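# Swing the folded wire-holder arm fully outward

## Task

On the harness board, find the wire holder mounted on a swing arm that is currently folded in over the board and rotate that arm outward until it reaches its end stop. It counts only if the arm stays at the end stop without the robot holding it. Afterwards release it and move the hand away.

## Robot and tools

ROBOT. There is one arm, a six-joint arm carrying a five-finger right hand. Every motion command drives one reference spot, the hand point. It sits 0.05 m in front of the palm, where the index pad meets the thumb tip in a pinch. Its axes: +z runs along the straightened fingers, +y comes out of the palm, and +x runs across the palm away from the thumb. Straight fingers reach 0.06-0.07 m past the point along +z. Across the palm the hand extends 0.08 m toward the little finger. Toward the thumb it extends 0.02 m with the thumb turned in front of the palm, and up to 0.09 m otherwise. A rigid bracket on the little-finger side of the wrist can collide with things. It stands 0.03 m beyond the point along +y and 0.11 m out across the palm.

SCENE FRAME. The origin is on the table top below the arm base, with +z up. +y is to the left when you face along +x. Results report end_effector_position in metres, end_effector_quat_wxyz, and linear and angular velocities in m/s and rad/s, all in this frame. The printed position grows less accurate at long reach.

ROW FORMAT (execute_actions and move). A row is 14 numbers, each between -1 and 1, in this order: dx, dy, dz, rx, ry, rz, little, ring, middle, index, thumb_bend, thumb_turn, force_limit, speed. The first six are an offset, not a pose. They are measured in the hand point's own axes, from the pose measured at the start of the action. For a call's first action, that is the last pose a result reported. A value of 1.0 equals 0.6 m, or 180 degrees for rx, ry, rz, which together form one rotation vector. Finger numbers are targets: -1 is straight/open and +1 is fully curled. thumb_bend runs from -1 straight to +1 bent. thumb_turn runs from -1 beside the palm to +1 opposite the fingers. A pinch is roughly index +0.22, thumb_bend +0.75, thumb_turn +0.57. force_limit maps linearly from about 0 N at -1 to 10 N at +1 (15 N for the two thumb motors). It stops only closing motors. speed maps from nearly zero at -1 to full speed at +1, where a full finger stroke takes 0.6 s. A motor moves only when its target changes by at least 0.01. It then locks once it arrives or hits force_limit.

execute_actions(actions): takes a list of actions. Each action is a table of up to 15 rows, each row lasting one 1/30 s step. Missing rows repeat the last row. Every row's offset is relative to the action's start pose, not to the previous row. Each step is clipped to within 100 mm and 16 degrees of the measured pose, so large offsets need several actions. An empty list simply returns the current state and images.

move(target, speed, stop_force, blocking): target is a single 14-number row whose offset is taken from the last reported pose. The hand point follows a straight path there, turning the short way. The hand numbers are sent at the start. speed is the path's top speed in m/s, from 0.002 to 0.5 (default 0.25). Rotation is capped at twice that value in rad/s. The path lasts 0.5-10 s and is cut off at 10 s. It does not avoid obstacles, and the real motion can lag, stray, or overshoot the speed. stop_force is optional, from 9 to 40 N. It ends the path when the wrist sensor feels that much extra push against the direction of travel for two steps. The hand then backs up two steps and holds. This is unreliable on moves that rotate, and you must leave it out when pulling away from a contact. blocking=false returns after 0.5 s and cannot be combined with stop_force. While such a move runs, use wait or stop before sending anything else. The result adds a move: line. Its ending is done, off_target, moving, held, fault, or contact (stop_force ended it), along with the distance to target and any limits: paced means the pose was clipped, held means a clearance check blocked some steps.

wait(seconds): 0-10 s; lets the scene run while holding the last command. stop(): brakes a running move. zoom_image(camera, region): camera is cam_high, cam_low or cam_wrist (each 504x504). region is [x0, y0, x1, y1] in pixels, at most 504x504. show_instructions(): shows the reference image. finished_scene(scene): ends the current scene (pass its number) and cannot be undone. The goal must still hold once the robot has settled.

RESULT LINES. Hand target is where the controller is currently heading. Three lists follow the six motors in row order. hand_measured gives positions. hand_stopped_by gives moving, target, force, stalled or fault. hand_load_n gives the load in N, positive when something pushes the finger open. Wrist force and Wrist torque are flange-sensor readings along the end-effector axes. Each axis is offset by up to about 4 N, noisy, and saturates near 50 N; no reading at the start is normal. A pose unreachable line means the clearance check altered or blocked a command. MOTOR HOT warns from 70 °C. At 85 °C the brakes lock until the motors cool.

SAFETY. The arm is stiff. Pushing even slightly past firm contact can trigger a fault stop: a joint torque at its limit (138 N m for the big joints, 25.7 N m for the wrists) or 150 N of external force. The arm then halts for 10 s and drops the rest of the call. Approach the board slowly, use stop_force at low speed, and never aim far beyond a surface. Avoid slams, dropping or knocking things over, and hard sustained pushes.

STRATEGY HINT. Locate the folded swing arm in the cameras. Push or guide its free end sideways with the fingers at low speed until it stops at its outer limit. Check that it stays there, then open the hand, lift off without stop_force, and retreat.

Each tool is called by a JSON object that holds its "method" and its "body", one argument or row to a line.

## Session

{"method": "execute_actions", "body": {
  "actions": []
}}

Scene clock: 0.00 s.
end_effector_position=(+0.7870, -0.0443, +0.3600) hand_measured=(-1.000, -1.000, -1.000, -1.000, -1.000, -1.000) hand_load_n=(+0.0, +0.0, +0.0, +0.0, +0.0, +0.0) hand_stopped_by=(target, target, target, target, target, target) hand_force_limit=0.00 hand_speed=-0.80 end_effector_quat_wxyz=(+0.029, +0.741, +0.335, +0.581) end_effector_velocity=(-0.000, +0.000, -0.000) end_effector_angular_velocity=(+0.000, -0.000, +0.001)
Joint positions: [-0.082 -1.176  1.319  0.249  1.488  0.444]
Joint velocities: [ 0.  0.  0. -0. -0. -0.]
Motor temperatures (°C, as the motors report them): [24 23 23 29 28 31]
Wrist force (N, on the end effector, along its own x y z axes, offset not removed): no reading
Wrist torque (N m, same axes, about the end effector's origin, offset not removed): no reading
Hand target: +0.787, -0.044, +0.360; +0.029, +0.741, +0.335, +0.581
camera_calibration (this result's frames):
cam_wrist: T_world_to_cam=[[0.453579, -0.823991, 0.339566, -0.512079], [-0.597495, -0.563857, -0.570144, 0.652173], [0.66126, 0.0557169, -0.748085, -0.11583], [0, 0, 0, 1]] pos_world=[0.698533, -0.0477624, 0.459066]

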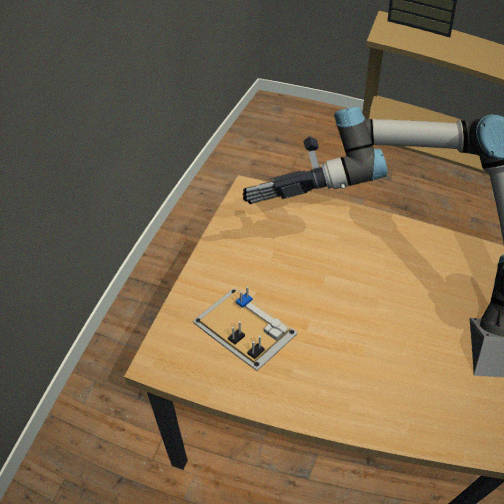

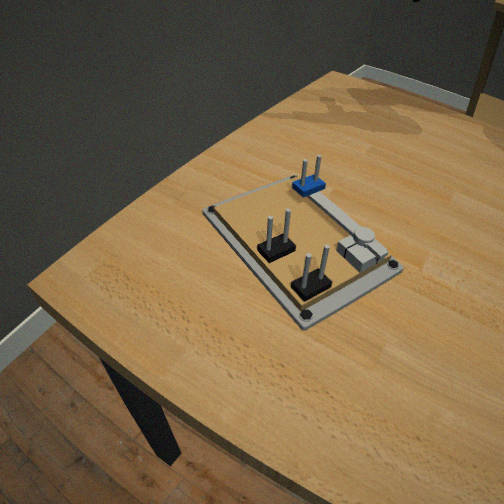

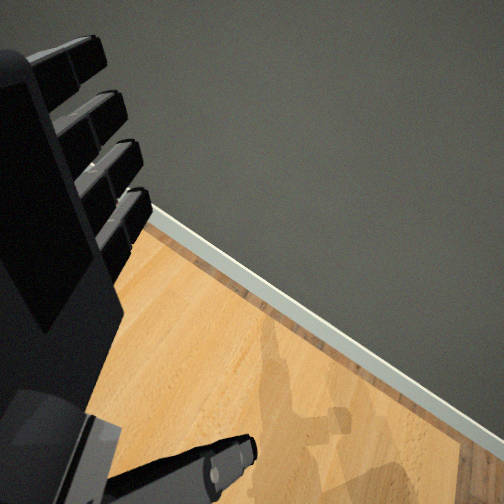

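{"method": "zoom_image", "body": {
  "camera": "cam_low",
  "region": [190, 140, 420, 340]
}}

{"method": "zoom_image", "body": {
  "camera": "cam_high",
  "region": [185, 275, 305, 380]
}}

{"method": "zoom_image", "body": {
  "camera": "cam_low",
  "region": [320, 210, 410, 285]
}}

Region (190, 140, 420, 340) of cam_low's 504x504 image, scaled by 2.191, with more detail than that image has; it fills the top 438 rows of this view, and the rest is white.

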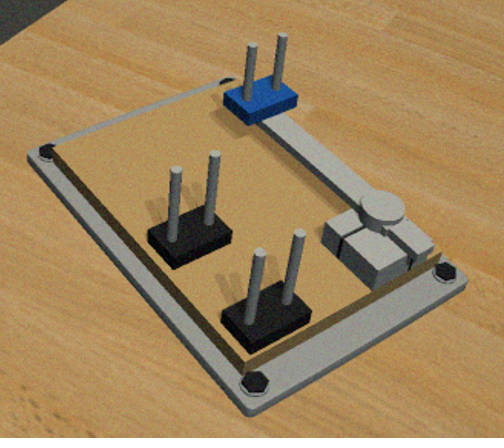

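Region (185, 275, 305, 380) of cam_high's 504x504 image, scaled by 4.200, with more detail than that image has; it fills the top 441 rows of this view, and the rest is white.

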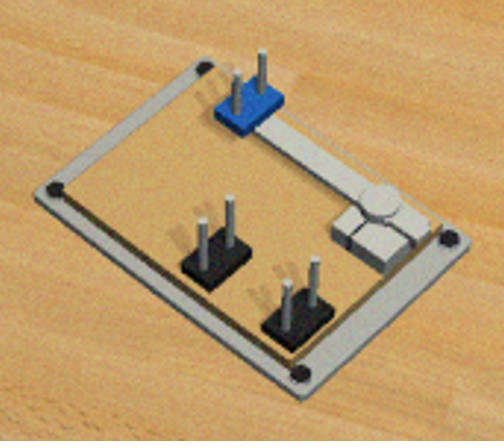

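Region (320, 210, 410, 285) of cam_low's 504x504 image, scaled by 5.600, with more detail than that image has.

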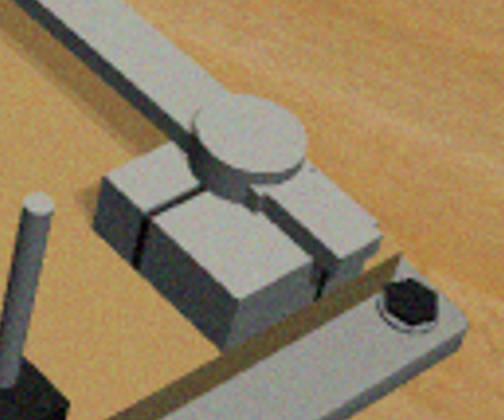

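{"method": "move", "body": {
  "target": [-0.1335, -0.3715, 0.1607, -0.1342, -0.1523, 0.2378, -1, -1, -1, -0.9, -1, 1, 0, 0.5],
  "speed": 0.35
}}

Scene clock: 15.67 s.
end_effector_position=(+0.7639, +0.0902, +0.2011) hand_measured=(-1.000, -1.000, -1.000, -0.900, -1.000, +1.000) hand_load_n=(+0.0, +0.0, +0.0, +0.0, +0.0, +0.0) hand_stopped_by=(target, target, target, target, target, target) hand_force_limit=0.00 hand_speed=0.50 end_effector_quat_wxyz=(+0.042, +0.882, -0.008, +0.470) end_effector_velocity=(-0.000, -0.000, -0.000) end_effector_angular_velocity=(-0.000, +0.001, +0.000)
Joint positions: [ 0.177 -0.759  1.155  0.057  2.22   1.176]
Joint velocities: [-0.  0.  0.  0. -0.  0.]
Motor temperatures (°C, as the motors report them): [24 23 23 29 28 31]
Wrist force (N, on the end effector, along its own x y z axes, offset not removed): [0.4 0.6 0.0]
Wrist torque (N m, same axes, about the end effector's origin, offset not removed): [-0.01 0.06 -0.12]
Hand target: +0.764, +0.090, +0.201; +0.042, +0.882, -0.008, +0.470
Off the commanded pose: 0.046 m, 12 deg.
move: held; limits=held; held on 11 of 53 steps, including the last
pose unreachable: on one or more control steps of this call, first in action 0 (counted from 0), an arm could not follow its commanded pose, so it was not sent that pose on those steps. On the call's last step it was still not sent that pose. It may still have moved: this result reports where it is.
cause: the commanded pose would bring two parts of the arm too close to each other (joints 4 (wrist 1) to 6 (wrist 3) lie between them).
camera_calibration (this result's frames):
cam_wrist: T_world_to_cam=[[-0.108848, -0.993739, -0.0251912, 0.181472], [-0.908843, 0.109751, -0.402441, 0.766927], [0.402686, -0.0209101, -0.915099, 0.0111082], [0, 0, 0, 1]] pos_world=[0.712297, 0.0963966, 0.32338]

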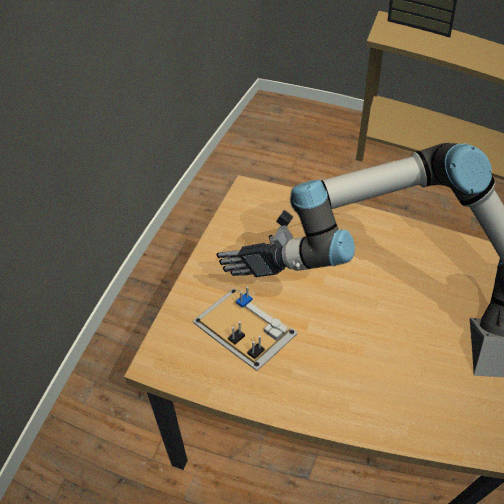

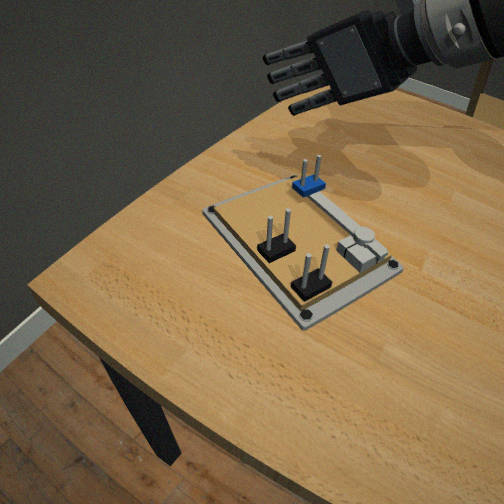

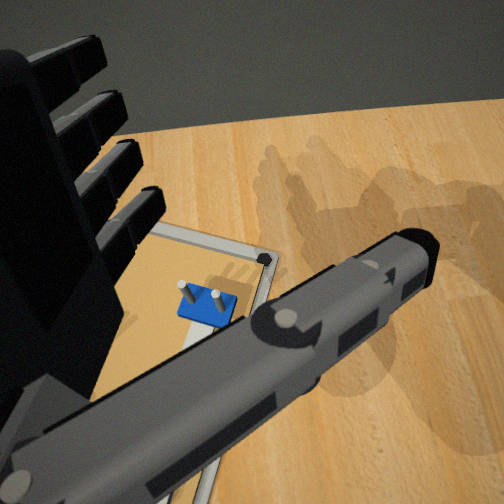

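{"method": "execute_actions", "body": {
  "actions": []
}}

Scene clock: 16.90 s.
end_effector_position=(+0.7639, +0.0903, +0.2009) hand_measured=(-1.000, -1.000, -1.000, -0.900, -1.000, +1.000) hand_load_n=(+0.0, +0.0, +0.0, +0.0, +0.0, +0.0) hand_stopped_by=(target, target, target, target, target, target) hand_force_limit=0.00 hand_speed=0.50 end_effector_quat_wxyz=(+0.042, +0.882, -0.008, +0.470) end_effector_velocity=(+0.000, -0.000, +0.000) end_effector_angular_velocity=(-0.000, -0.000, -0.001)
Joint positions: [ 0.176 -0.758  1.155  0.057  2.22   1.176]
Joint velocities: [-0. -0. -0. -0.  0. -0.]
Motor temperatures (°C, as the motors report them): [24 23 23 29 28 31]
Wrist force (N, on the end effector, along its own x y z axes, offset not removed): [0.4 0.2 0.2]
Wrist torque (N m, same axes, about the end effector's origin, offset not removed): [-0.07 -0.03 -0.05]
Hand target: +0.764, +0.090, +0.201; +0.042, +0.882, -0.008, +0.470
Off the commanded pose: 0.046 m, 12 deg.
previous command not reached: its pose would have brought two parts of the arm too close to each other.
camera_calibration (this result's frames):
cam_wrist: T_world_to_cam=[[-0.108748, -0.993753, -0.025083, 0.181441], [-0.908951, 0.109621, -0.402233, 0.766875], [0.40247, -0.0209429, -0.915194, 0.0111344], [0, 0, 0, 1]] pos_world=[0.712302, 0.0964755, 0.323203]

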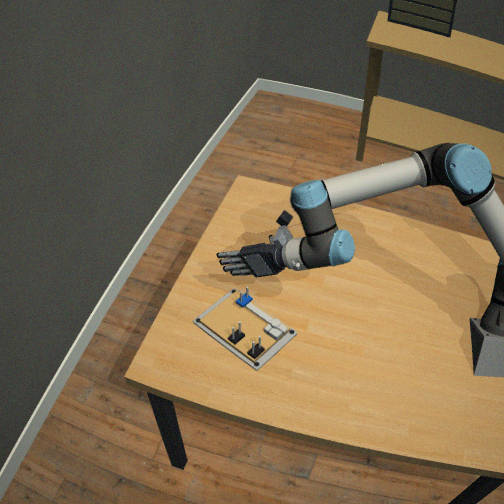

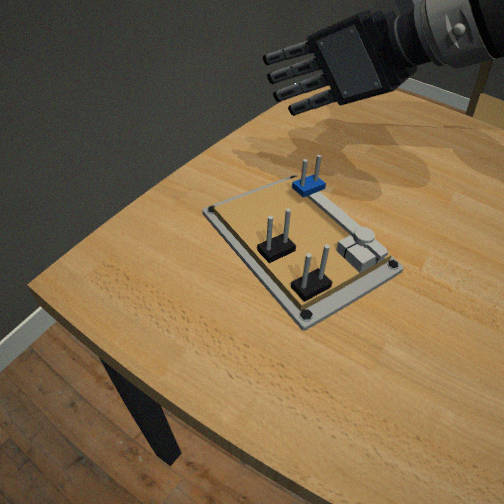

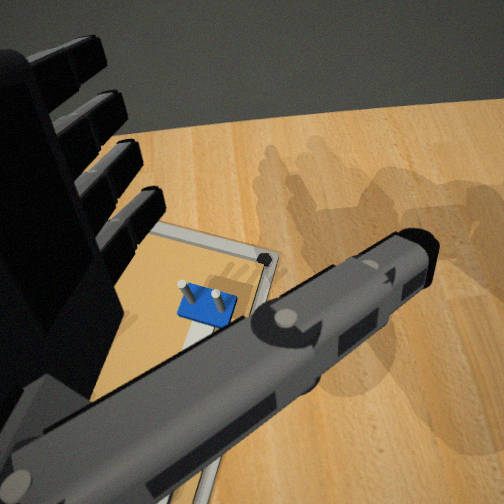

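{"method": "zoom_image", "body": {
  "camera": "cam_wrist",
  "region": [130, 220, 298, 388]
}}

{"method": "zoom_image", "body": {
  "camera": "cam_low",
  "region": [190, 130, 420, 340]
}}

Region (130, 220, 298, 388) of cam_wrist's 504x504 image, scaled by 3.000, with more detail than that image has.

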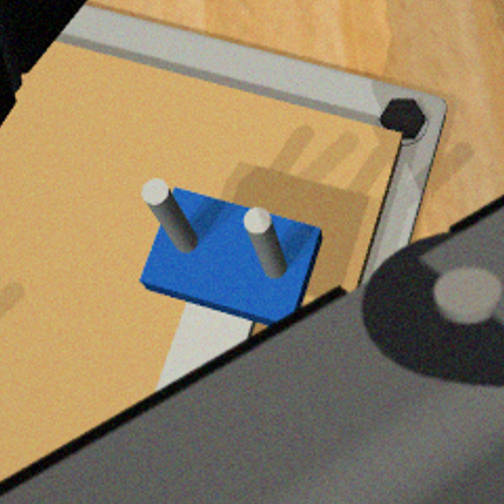

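Region (190, 130, 420, 340) of cam_low's 504x504 image, scaled by 2.191, with more detail than that image has; it fills the top 460 rows of this view, and the rest is white.

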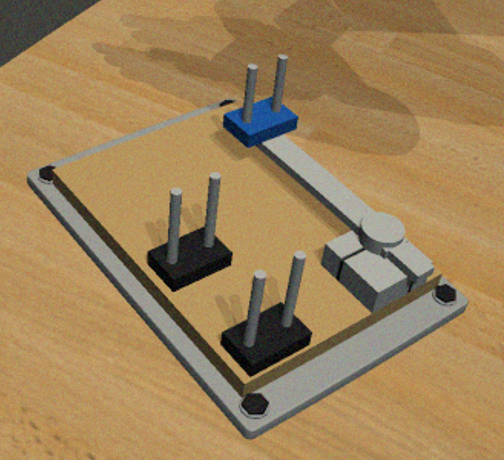

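{"method": "move", "body": {
  "target": [-0.0438, -0.0673, 0.1094, 0.0619, -0.0323, -0.0201, -1, -1, -1, -0.3, -1, 1, 0, 0.5],
  "speed": 0.2
}}

Scene clock: 29.60 s.
end_effector_position=(+0.8055, +0.1244, +0.1402) hand_measured=(-1.000, -1.000, -1.000, -0.300, -1.000, +1.000) hand_load_n=(+0.0, +0.0, +0.0, +0.0, +0.0, +0.0) hand_stopped_by=(target, target, target, target, target, target) hand_force_limit=0.00 hand_speed=0.50 end_effector_quat_wxyz=(-0.030, +0.904, +0.063, +0.422) end_effector_velocity=(+0.002, +0.001, -0.001) end_effector_angular_velocity=(+0.001, +0.007, +0.004)
Joint positions: [ 0.111 -0.607  0.947  0.288  2.023  1.177]
Joint velocities: [-0.001  0.009 -0.017  0.016 -0.003  0.002]
Motor temperatures (°C, as the motors report them): [24 23 23 29 28 31]
Wrist force (N, on the end effector, along its own x y z axes, offset not removed): [0.5 -0.4 1.4]
Wrist torque (N m, same axes, about the end effector's origin, offset not removed): [-0.17 -0.10 -0.22]
Hand target: +0.806, +0.125, +0.140; -0.030, +0.904, +0.063, +0.422
Off the commanded pose: 0.000 m, 0 deg.
move: done
camera_calibration (this result's frames):
cam_wrist: T_world_to_cam=[[0.0740254, -0.99365, -0.0847378, 0.0795262], [-0.95367, -0.045688, -0.297364, 0.817244], [0.291604, 0.102824, -0.950996, 0.0185151], [0, 0, 0, 1]] pos_world=[0.768096, 0.114456, 0.267365]

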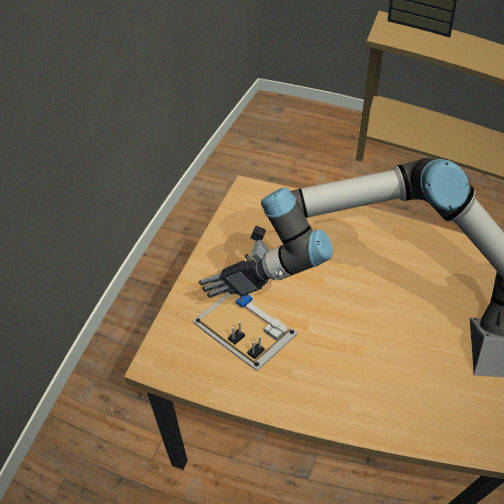

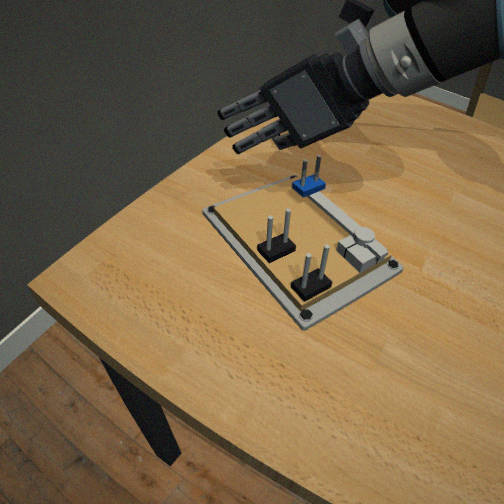

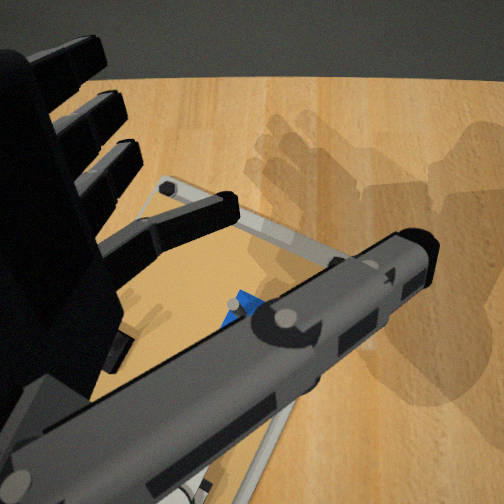

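{"method": "zoom_image", "body": {
  "camera": "cam_wrist",
  "region": [80, 160, 290, 370]
}}

Region (80, 160, 290, 370) of cam_wrist's 504x504 image, scaled by 2.400, with more detail than that image has.

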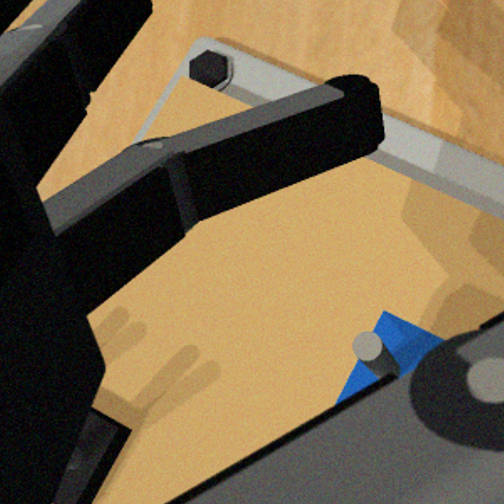

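{"method": "move", "body": {
  "target": [-0.0594, 0.0143, 0.0231, 0, 0, 0, -1, -1, -1, -0.3, -1, 1, 0, 0.5],
  "speed": 0.1,
  "stop_force": 15
}}

Scene clock: 33.97 s.
end_effector_position=(+0.7947, +0.1144, +0.1043) hand_measured=(-1.000, -1.000, -1.000, -0.300, -1.000, +1.000) hand_load_n=(+0.0, +0.0, +0.0, +0.0, +0.0, +0.0) hand_stopped_by=(target, target, target, target, target, target) hand_force_limit=0.00 hand_speed=0.50 end_effector_quat_wxyz=(-0.030, +0.904, +0.063, +0.422) end_effector_velocity=(-0.001, -0.001, -0.003) end_effector_angular_velocity=(+0.000, -0.002, +0.001)
Joint positions: [ 0.072 -0.633  1.067  0.184  1.991  1.152]
Joint velocities: [-0.003 -0.002  0.01  -0.01  -0.004 -0.003]
Motor temperatures (°C, as the motors report them): [24 23 23 29 28 31]
Wrist force (N, on the end effector, along its own x y z axes, offset not removed): [1.5 -0.2 0.3]
Wrist torque (N m, same axes, about the end effector's origin, offset not removed): [-0.06 -0.13 -0.06]
Hand target: +0.795, +0.114, +0.104; -0.030, +0.904, +0.063, +0.422
Off the commanded pose: 0.000 m, 0 deg.
move: done
camera_calibration (this result's frames):
cam_wrist: T_world_to_cam=[[0.0739756, -0.993648, -0.0848053, 0.0673741], [-0.95373, -0.0456403, -0.29718, 0.795807], [0.291422, 0.102865, -0.951048, -0.0113075], [0, 0, 0, 1]] pos_world=[0.757297, 0.10443, 0.231458]

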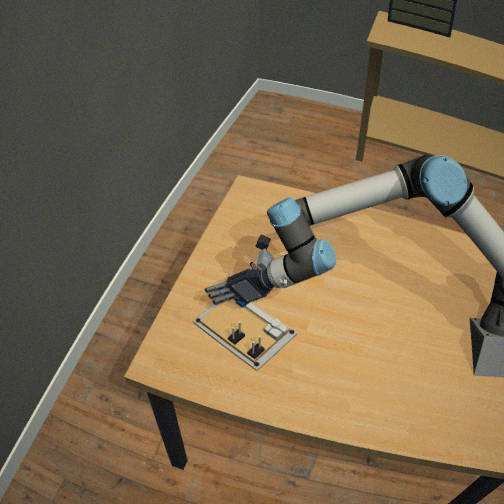

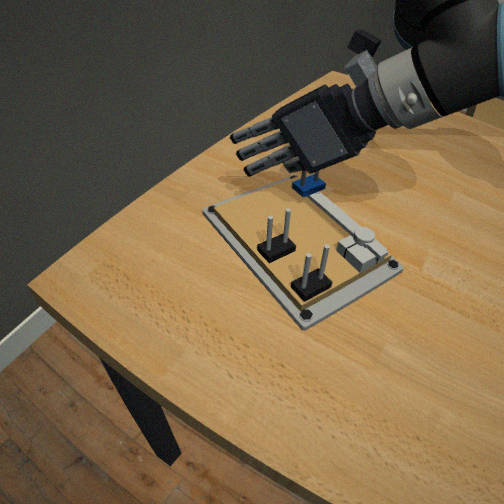

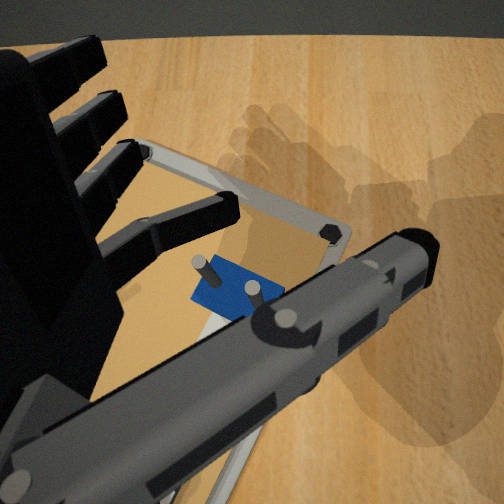

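{"method": "zoom_image", "body": {
  "camera": "cam_low",
  "region": [230, 110, 370, 230]
}}

Region (230, 110, 370, 230) of cam_low's 504x504 image, scaled by 3.600, with more detail than that image has; it fills the top 432 rows of this view, and the rest is white.

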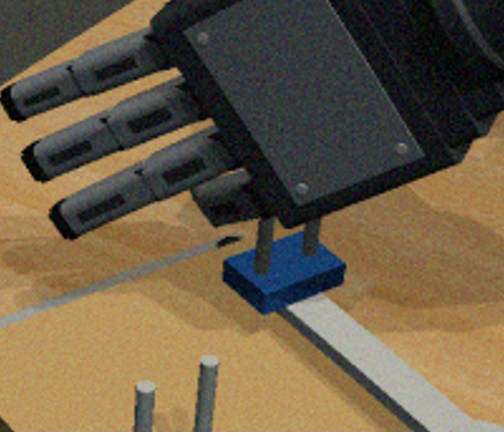

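{"method": "move", "body": {
  "target": [-0.0784, 0.104, -0.0935, -0.017, 0, 0.0143, -1, -1, -1, -0.3, -1, 1, 0, 0.5],
  "speed": 0.12,
  "stop_force": 20
}}

Scene clock: 35.87 s.
end_effector_position=(+0.7310, +0.0428, +0.1041) hand_measured=(-1.000, -1.000, -1.000, -0.300, -1.000, +1.000) hand_load_n=(+0.0, +0.0, +0.0, +1.0, +0.0, +0.0) hand_stopped_by=(target, target, target, target, target, target) hand_force_limit=0.00 hand_speed=0.50 end_effector_quat_wxyz=(-0.015, +0.906, +0.032, +0.423) end_effector_velocity=(-0.002, -0.002, +0.000) end_effector_angular_velocity=(+0.001, -0.002, -0.001)
Joint positions: [ 0.007 -0.849  1.395  0.033  1.986  1.147]
Joint velocities: [-0.002 -0.006  0.009 -0.005 -0.003 -0.001]
Motor temperatures (°C, as the motors report them): [24 23 23 29 28 31]
Wrist force (N, on the end effector, along its own x y z axes, offset not removed): [0.4 -1.3 2.3]
Wrist torque (N m, same axes, about the end effector's origin, offset not removed): [-0.18 0.07 -0.16]
Hand target: +0.731, +0.043, +0.104; -0.015, +0.906, +0.032, +0.423
Off the commanded pose: 0.000 m, 0 deg.
move: done
camera_calibration (this result's frames):
cam_wrist: T_world_to_cam=[[0.00464376, -0.996366, -0.0850476, 0.0517323], [-0.954684, 0.0208921, -0.296886, 0.729531], [0.297584, 0.0825723, -0.951118, 0.0107895], [0, 0, 0, 1]] pos_world=[0.693021, 0.035412, 0.23125]

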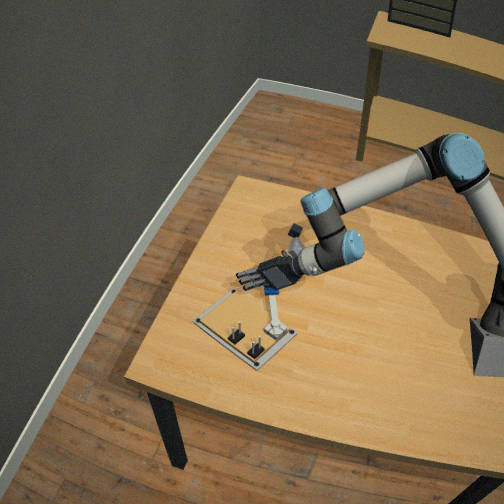

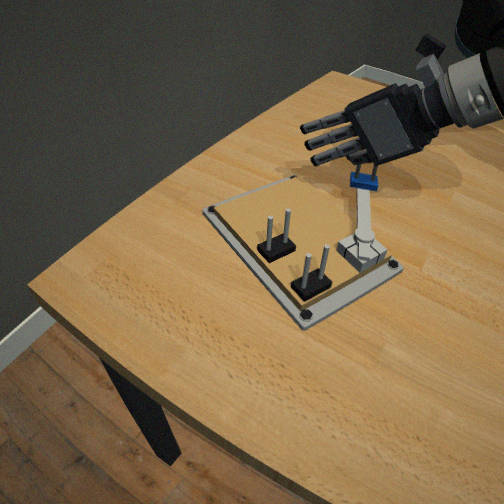

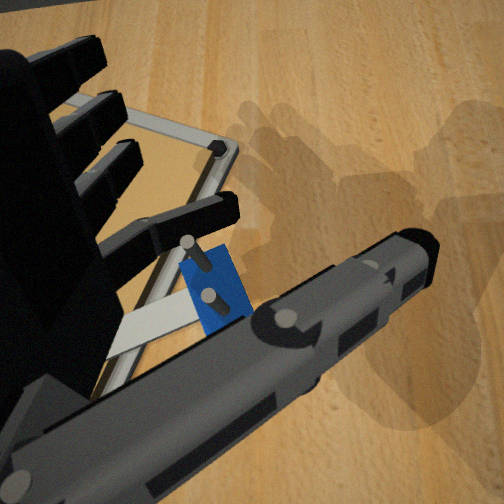

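{"method": "zoom_image", "body": {
  "camera": "cam_wrist",
  "region": [100, 180, 268, 348]
}}

Region (100, 180, 268, 348) of cam_wrist's 504x504 image, scaled by 3.000, with more detail than that image has.

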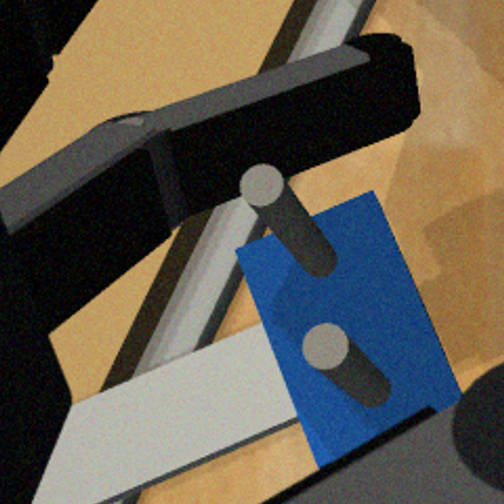

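{"method": "move", "body": {
  "target": [-0.0975, 0.0068, -0.1082, -0.034, 0, 0.0286, -1, -1, -1, -0.3, -1, 1, 0, 0.5],
  "speed": 0.12,
  "stop_force": 20
}}

Scene clock: 39.63 s.
end_effector_position=(+0.6445, +0.0328, +0.1009) hand_measured=(-1.000, -1.000, -1.000, -0.300, -1.000, +1.000) hand_load_n=(+0.0, +0.0, +0.0, +1.5, +0.0, +0.0) hand_stopped_by=(target, target, target, target, target, target) hand_force_limit=0.00 hand_speed=0.50 end_effector_quat_wxyz=(+0.014, +0.906, -0.031, +0.423) end_effector_velocity=(-0.002, +0.000, +0.000) end_effector_angular_velocity=(+0.001, -0.002, -0.002)
Joint positions: [ 0.047 -0.967  1.656 -0.144  2.119  1.24 ]
Joint velocities: [ 0.001 -0.003  0.008 -0.006  0.002  0.002]
Motor temperatures (°C, as the motors report them): [24 23 23 29 28 31]
Wrist force (N, on the end effector, along its own x y z axes, offset not removed): [1.7 -1.9 1.5]
Wrist torque (N m, same axes, about the end effector's origin, offset not removed): [-0.05 0.06 -0.08]
Hand target: +0.644, +0.033, +0.101; +0.014, +0.906, -0.032, +0.423
Off the commanded pose: 0.000 m, 0 deg.
move: done
camera_calibration (this result's frames):
cam_wrist: T_world_to_cam=[[-0.133596, -0.987363, -0.0852411, 0.130711], [-0.942684, 0.153145, -0.296468, 0.634075], [0.305776, 0.0407485, -0.951231, 0.0303844], [0, 0, 0, 1]] pos_world=[0.605904, 0.0307154, 0.228027]

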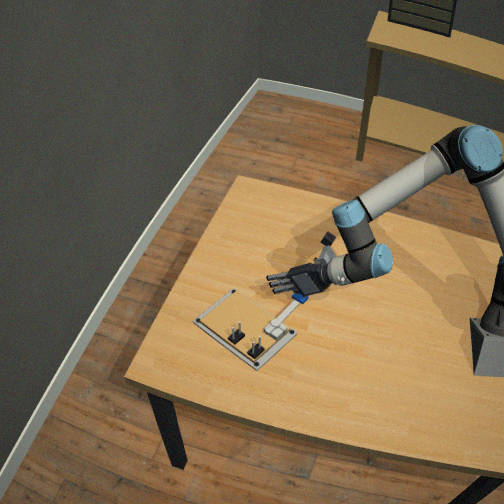

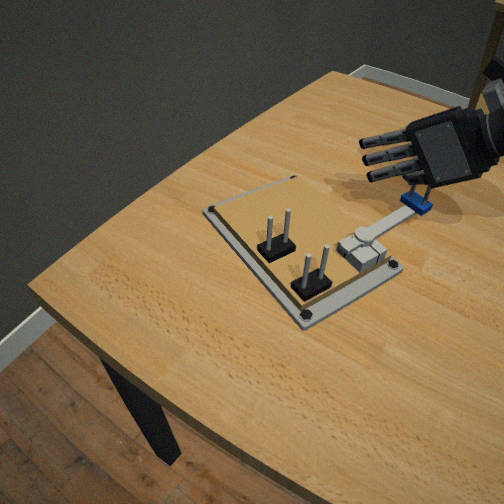

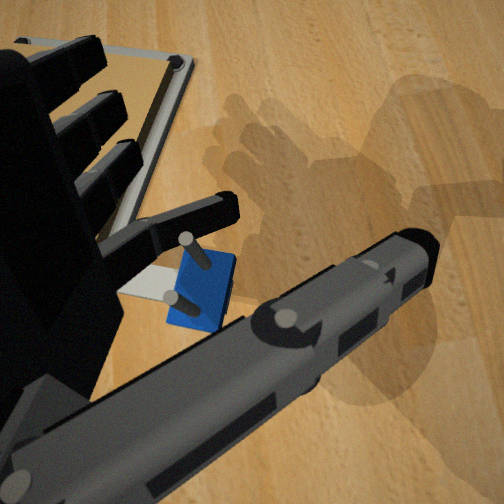

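{"method": "execute_actions", "body": {
  "actions": [
    [[0, 0, 0, 0, 0, 0, -1, -1, -1, 0.1, -1, 1, 0, -0.6]],
    [[0, 0, 0, 0, 0, 0, -1, -1, -1, 0.1, -1, 1, 0, -0.6]]
  ]
}}

Scene clock: 40.87 s.
end_effector_position=(+0.6445, +0.0328, +0.1009) hand_measured=(-1.000, -1.000, -1.000, -0.016, -1.000, +1.000) hand_load_n=(+0.0, +0.0, +0.0, +5.5, +0.0, +0.0) hand_stopped_by=(target, target, target, force, target, target) hand_force_limit=0.00 hand_speed=-0.60 end_effector_quat_wxyz=(+0.014, +0.906, -0.031, +0.423) end_effector_velocity=(-0.000, -0.000, -0.000) end_effector_angular_velocity=(-0.001, +0.000, -0.001)
Joint positions: [ 0.047 -0.967  1.656 -0.144  2.119  1.24 ]
Joint velocities: [ 0.     0.     0.    -0.     0.001  0.   ]
Motor temperatures (°C, as the motors report them): [24 23 23 29 28 31]
Wrist force (N, on the end effector, along its own x y z axes, offset not removed): [6.0 -5.3 13.0]
Wrist torque (N m, same axes, about the end effector's origin, offset not removed): [-0.44 0.25 0.09]
Hand target: +0.645, +0.033, +0.101; +0.014, +0.906, -0.031, +0.423
Off the commanded pose: 0.000 m, 0 deg.
camera_calibration (this result's frames):
cam_wrist: T_world_to_cam=[[-0.133581, -0.987355, -0.0853546, 0.130742], [-0.942632, 0.153173, -0.296618, 0.634124], [0.305942, 0.0408353, -0.951174, 0.0302945], [0, 0, 0, 1]] pos_world=[0.605942, 0.0307209, 0.228067]

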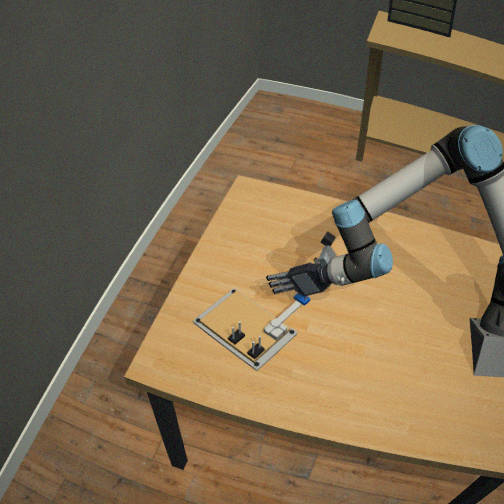

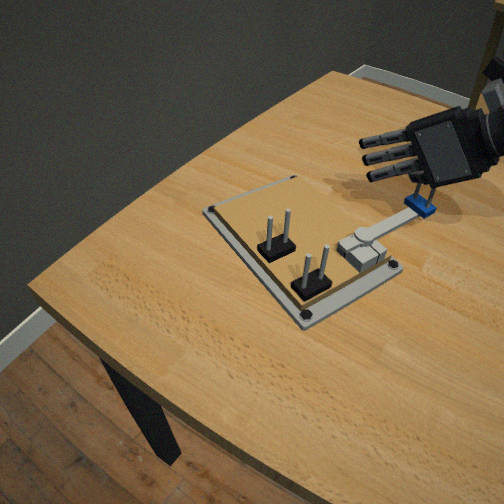

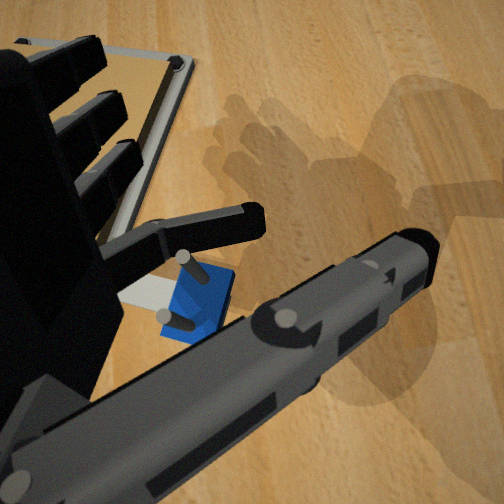

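{"method": "zoom_image", "body": {
  "camera": "cam_wrist",
  "region": [100, 190, 268, 358]
}}

Region (100, 190, 268, 358) of cam_wrist's 504x504 image, scaled by 3.000, with more detail than that image has.

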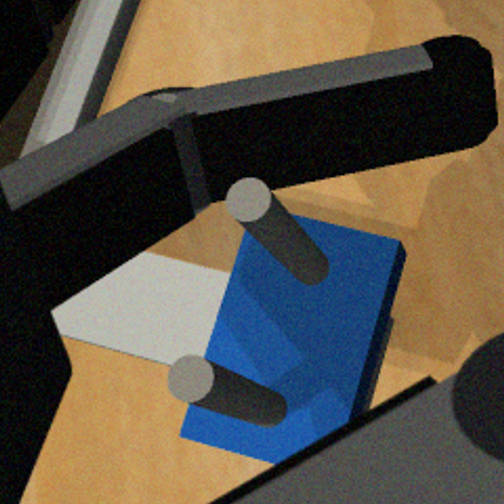

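{"method": "move", "body": {
  "target": [0.166, 0.05, -0.139, 0.034, 0, -0.0286, -1, -1, -1, -1, -1, 1, 0, 0.5],
  "speed": 0.2
}}

Scene clock: 43.17 s.
end_effector_position=(+0.6423, +0.0027, +0.2304) hand_measured=(-1.000, -1.000, -1.000, -1.000, -1.000, +1.000) hand_load_n=(+0.0, +0.0, +0.0, +0.0, +0.0, +0.0) hand_stopped_by=(target, target, target, target, target, target) hand_force_limit=0.00 hand_speed=0.50 end_effector_quat_wxyz=(-0.015, +0.906, +0.032, +0.423) end_effector_velocity=(-0.000, -0.001, +0.003) end_effector_angular_velocity=(+0.000, +0.002, +0.002)
Joint positions: [ 0.106 -1.138  1.537  0.206  2.068  1.208]
Joint velocities: [ 0.001 -0.002 -0.006  0.01   0.     0.001]
Motor temperatures (°C, as the motors report them): [24 23 23 29 28 31]
Wrist force (N, on the end effector, along its own x y z axes, offset not removed): [-0.5 -0.6 0.3]
Wrist torque (N m, same axes, about the end effector's origin, offset not removed): [-0.12 0.14 -0.17]
Hand target: +0.642, +0.003, +0.231; -0.015, +0.906, +0.032, +0.423
Off the commanded pose: 0.000 m, 0 deg.
move: done
camera_calibration (this result's frames):
cam_wrist: T_world_to_cam=[[0.00476181, -0.996374, -0.0849515, 0.0228223], [-0.954614, 0.0207704, -0.29712, 0.683227], [0.297807, 0.0825108, -0.951054, 0.160494], [0, 0, 0, 1]] pos_world=[0.604313, -0.00469383, 0.357577]

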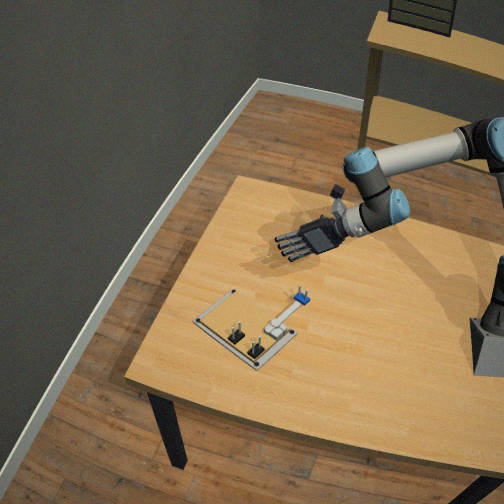

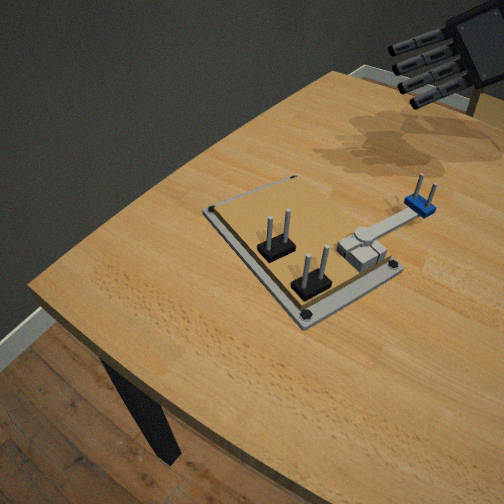

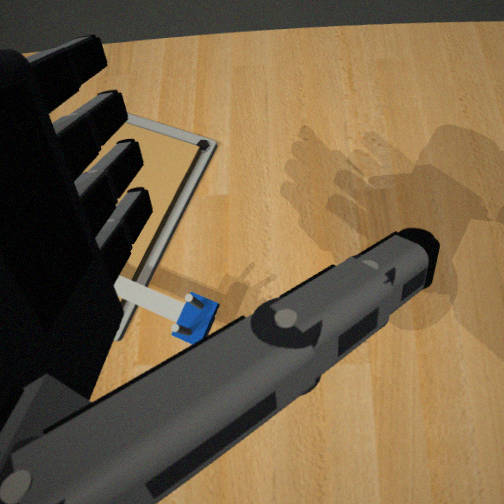

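The swing arm is out at its stop, perpendicular to the board edge. It stayed there after I let go, and the hand is now clear.

{"method": "finished_scene", "body": {
  "scene": 2
}}

The scene is finished: the task was done.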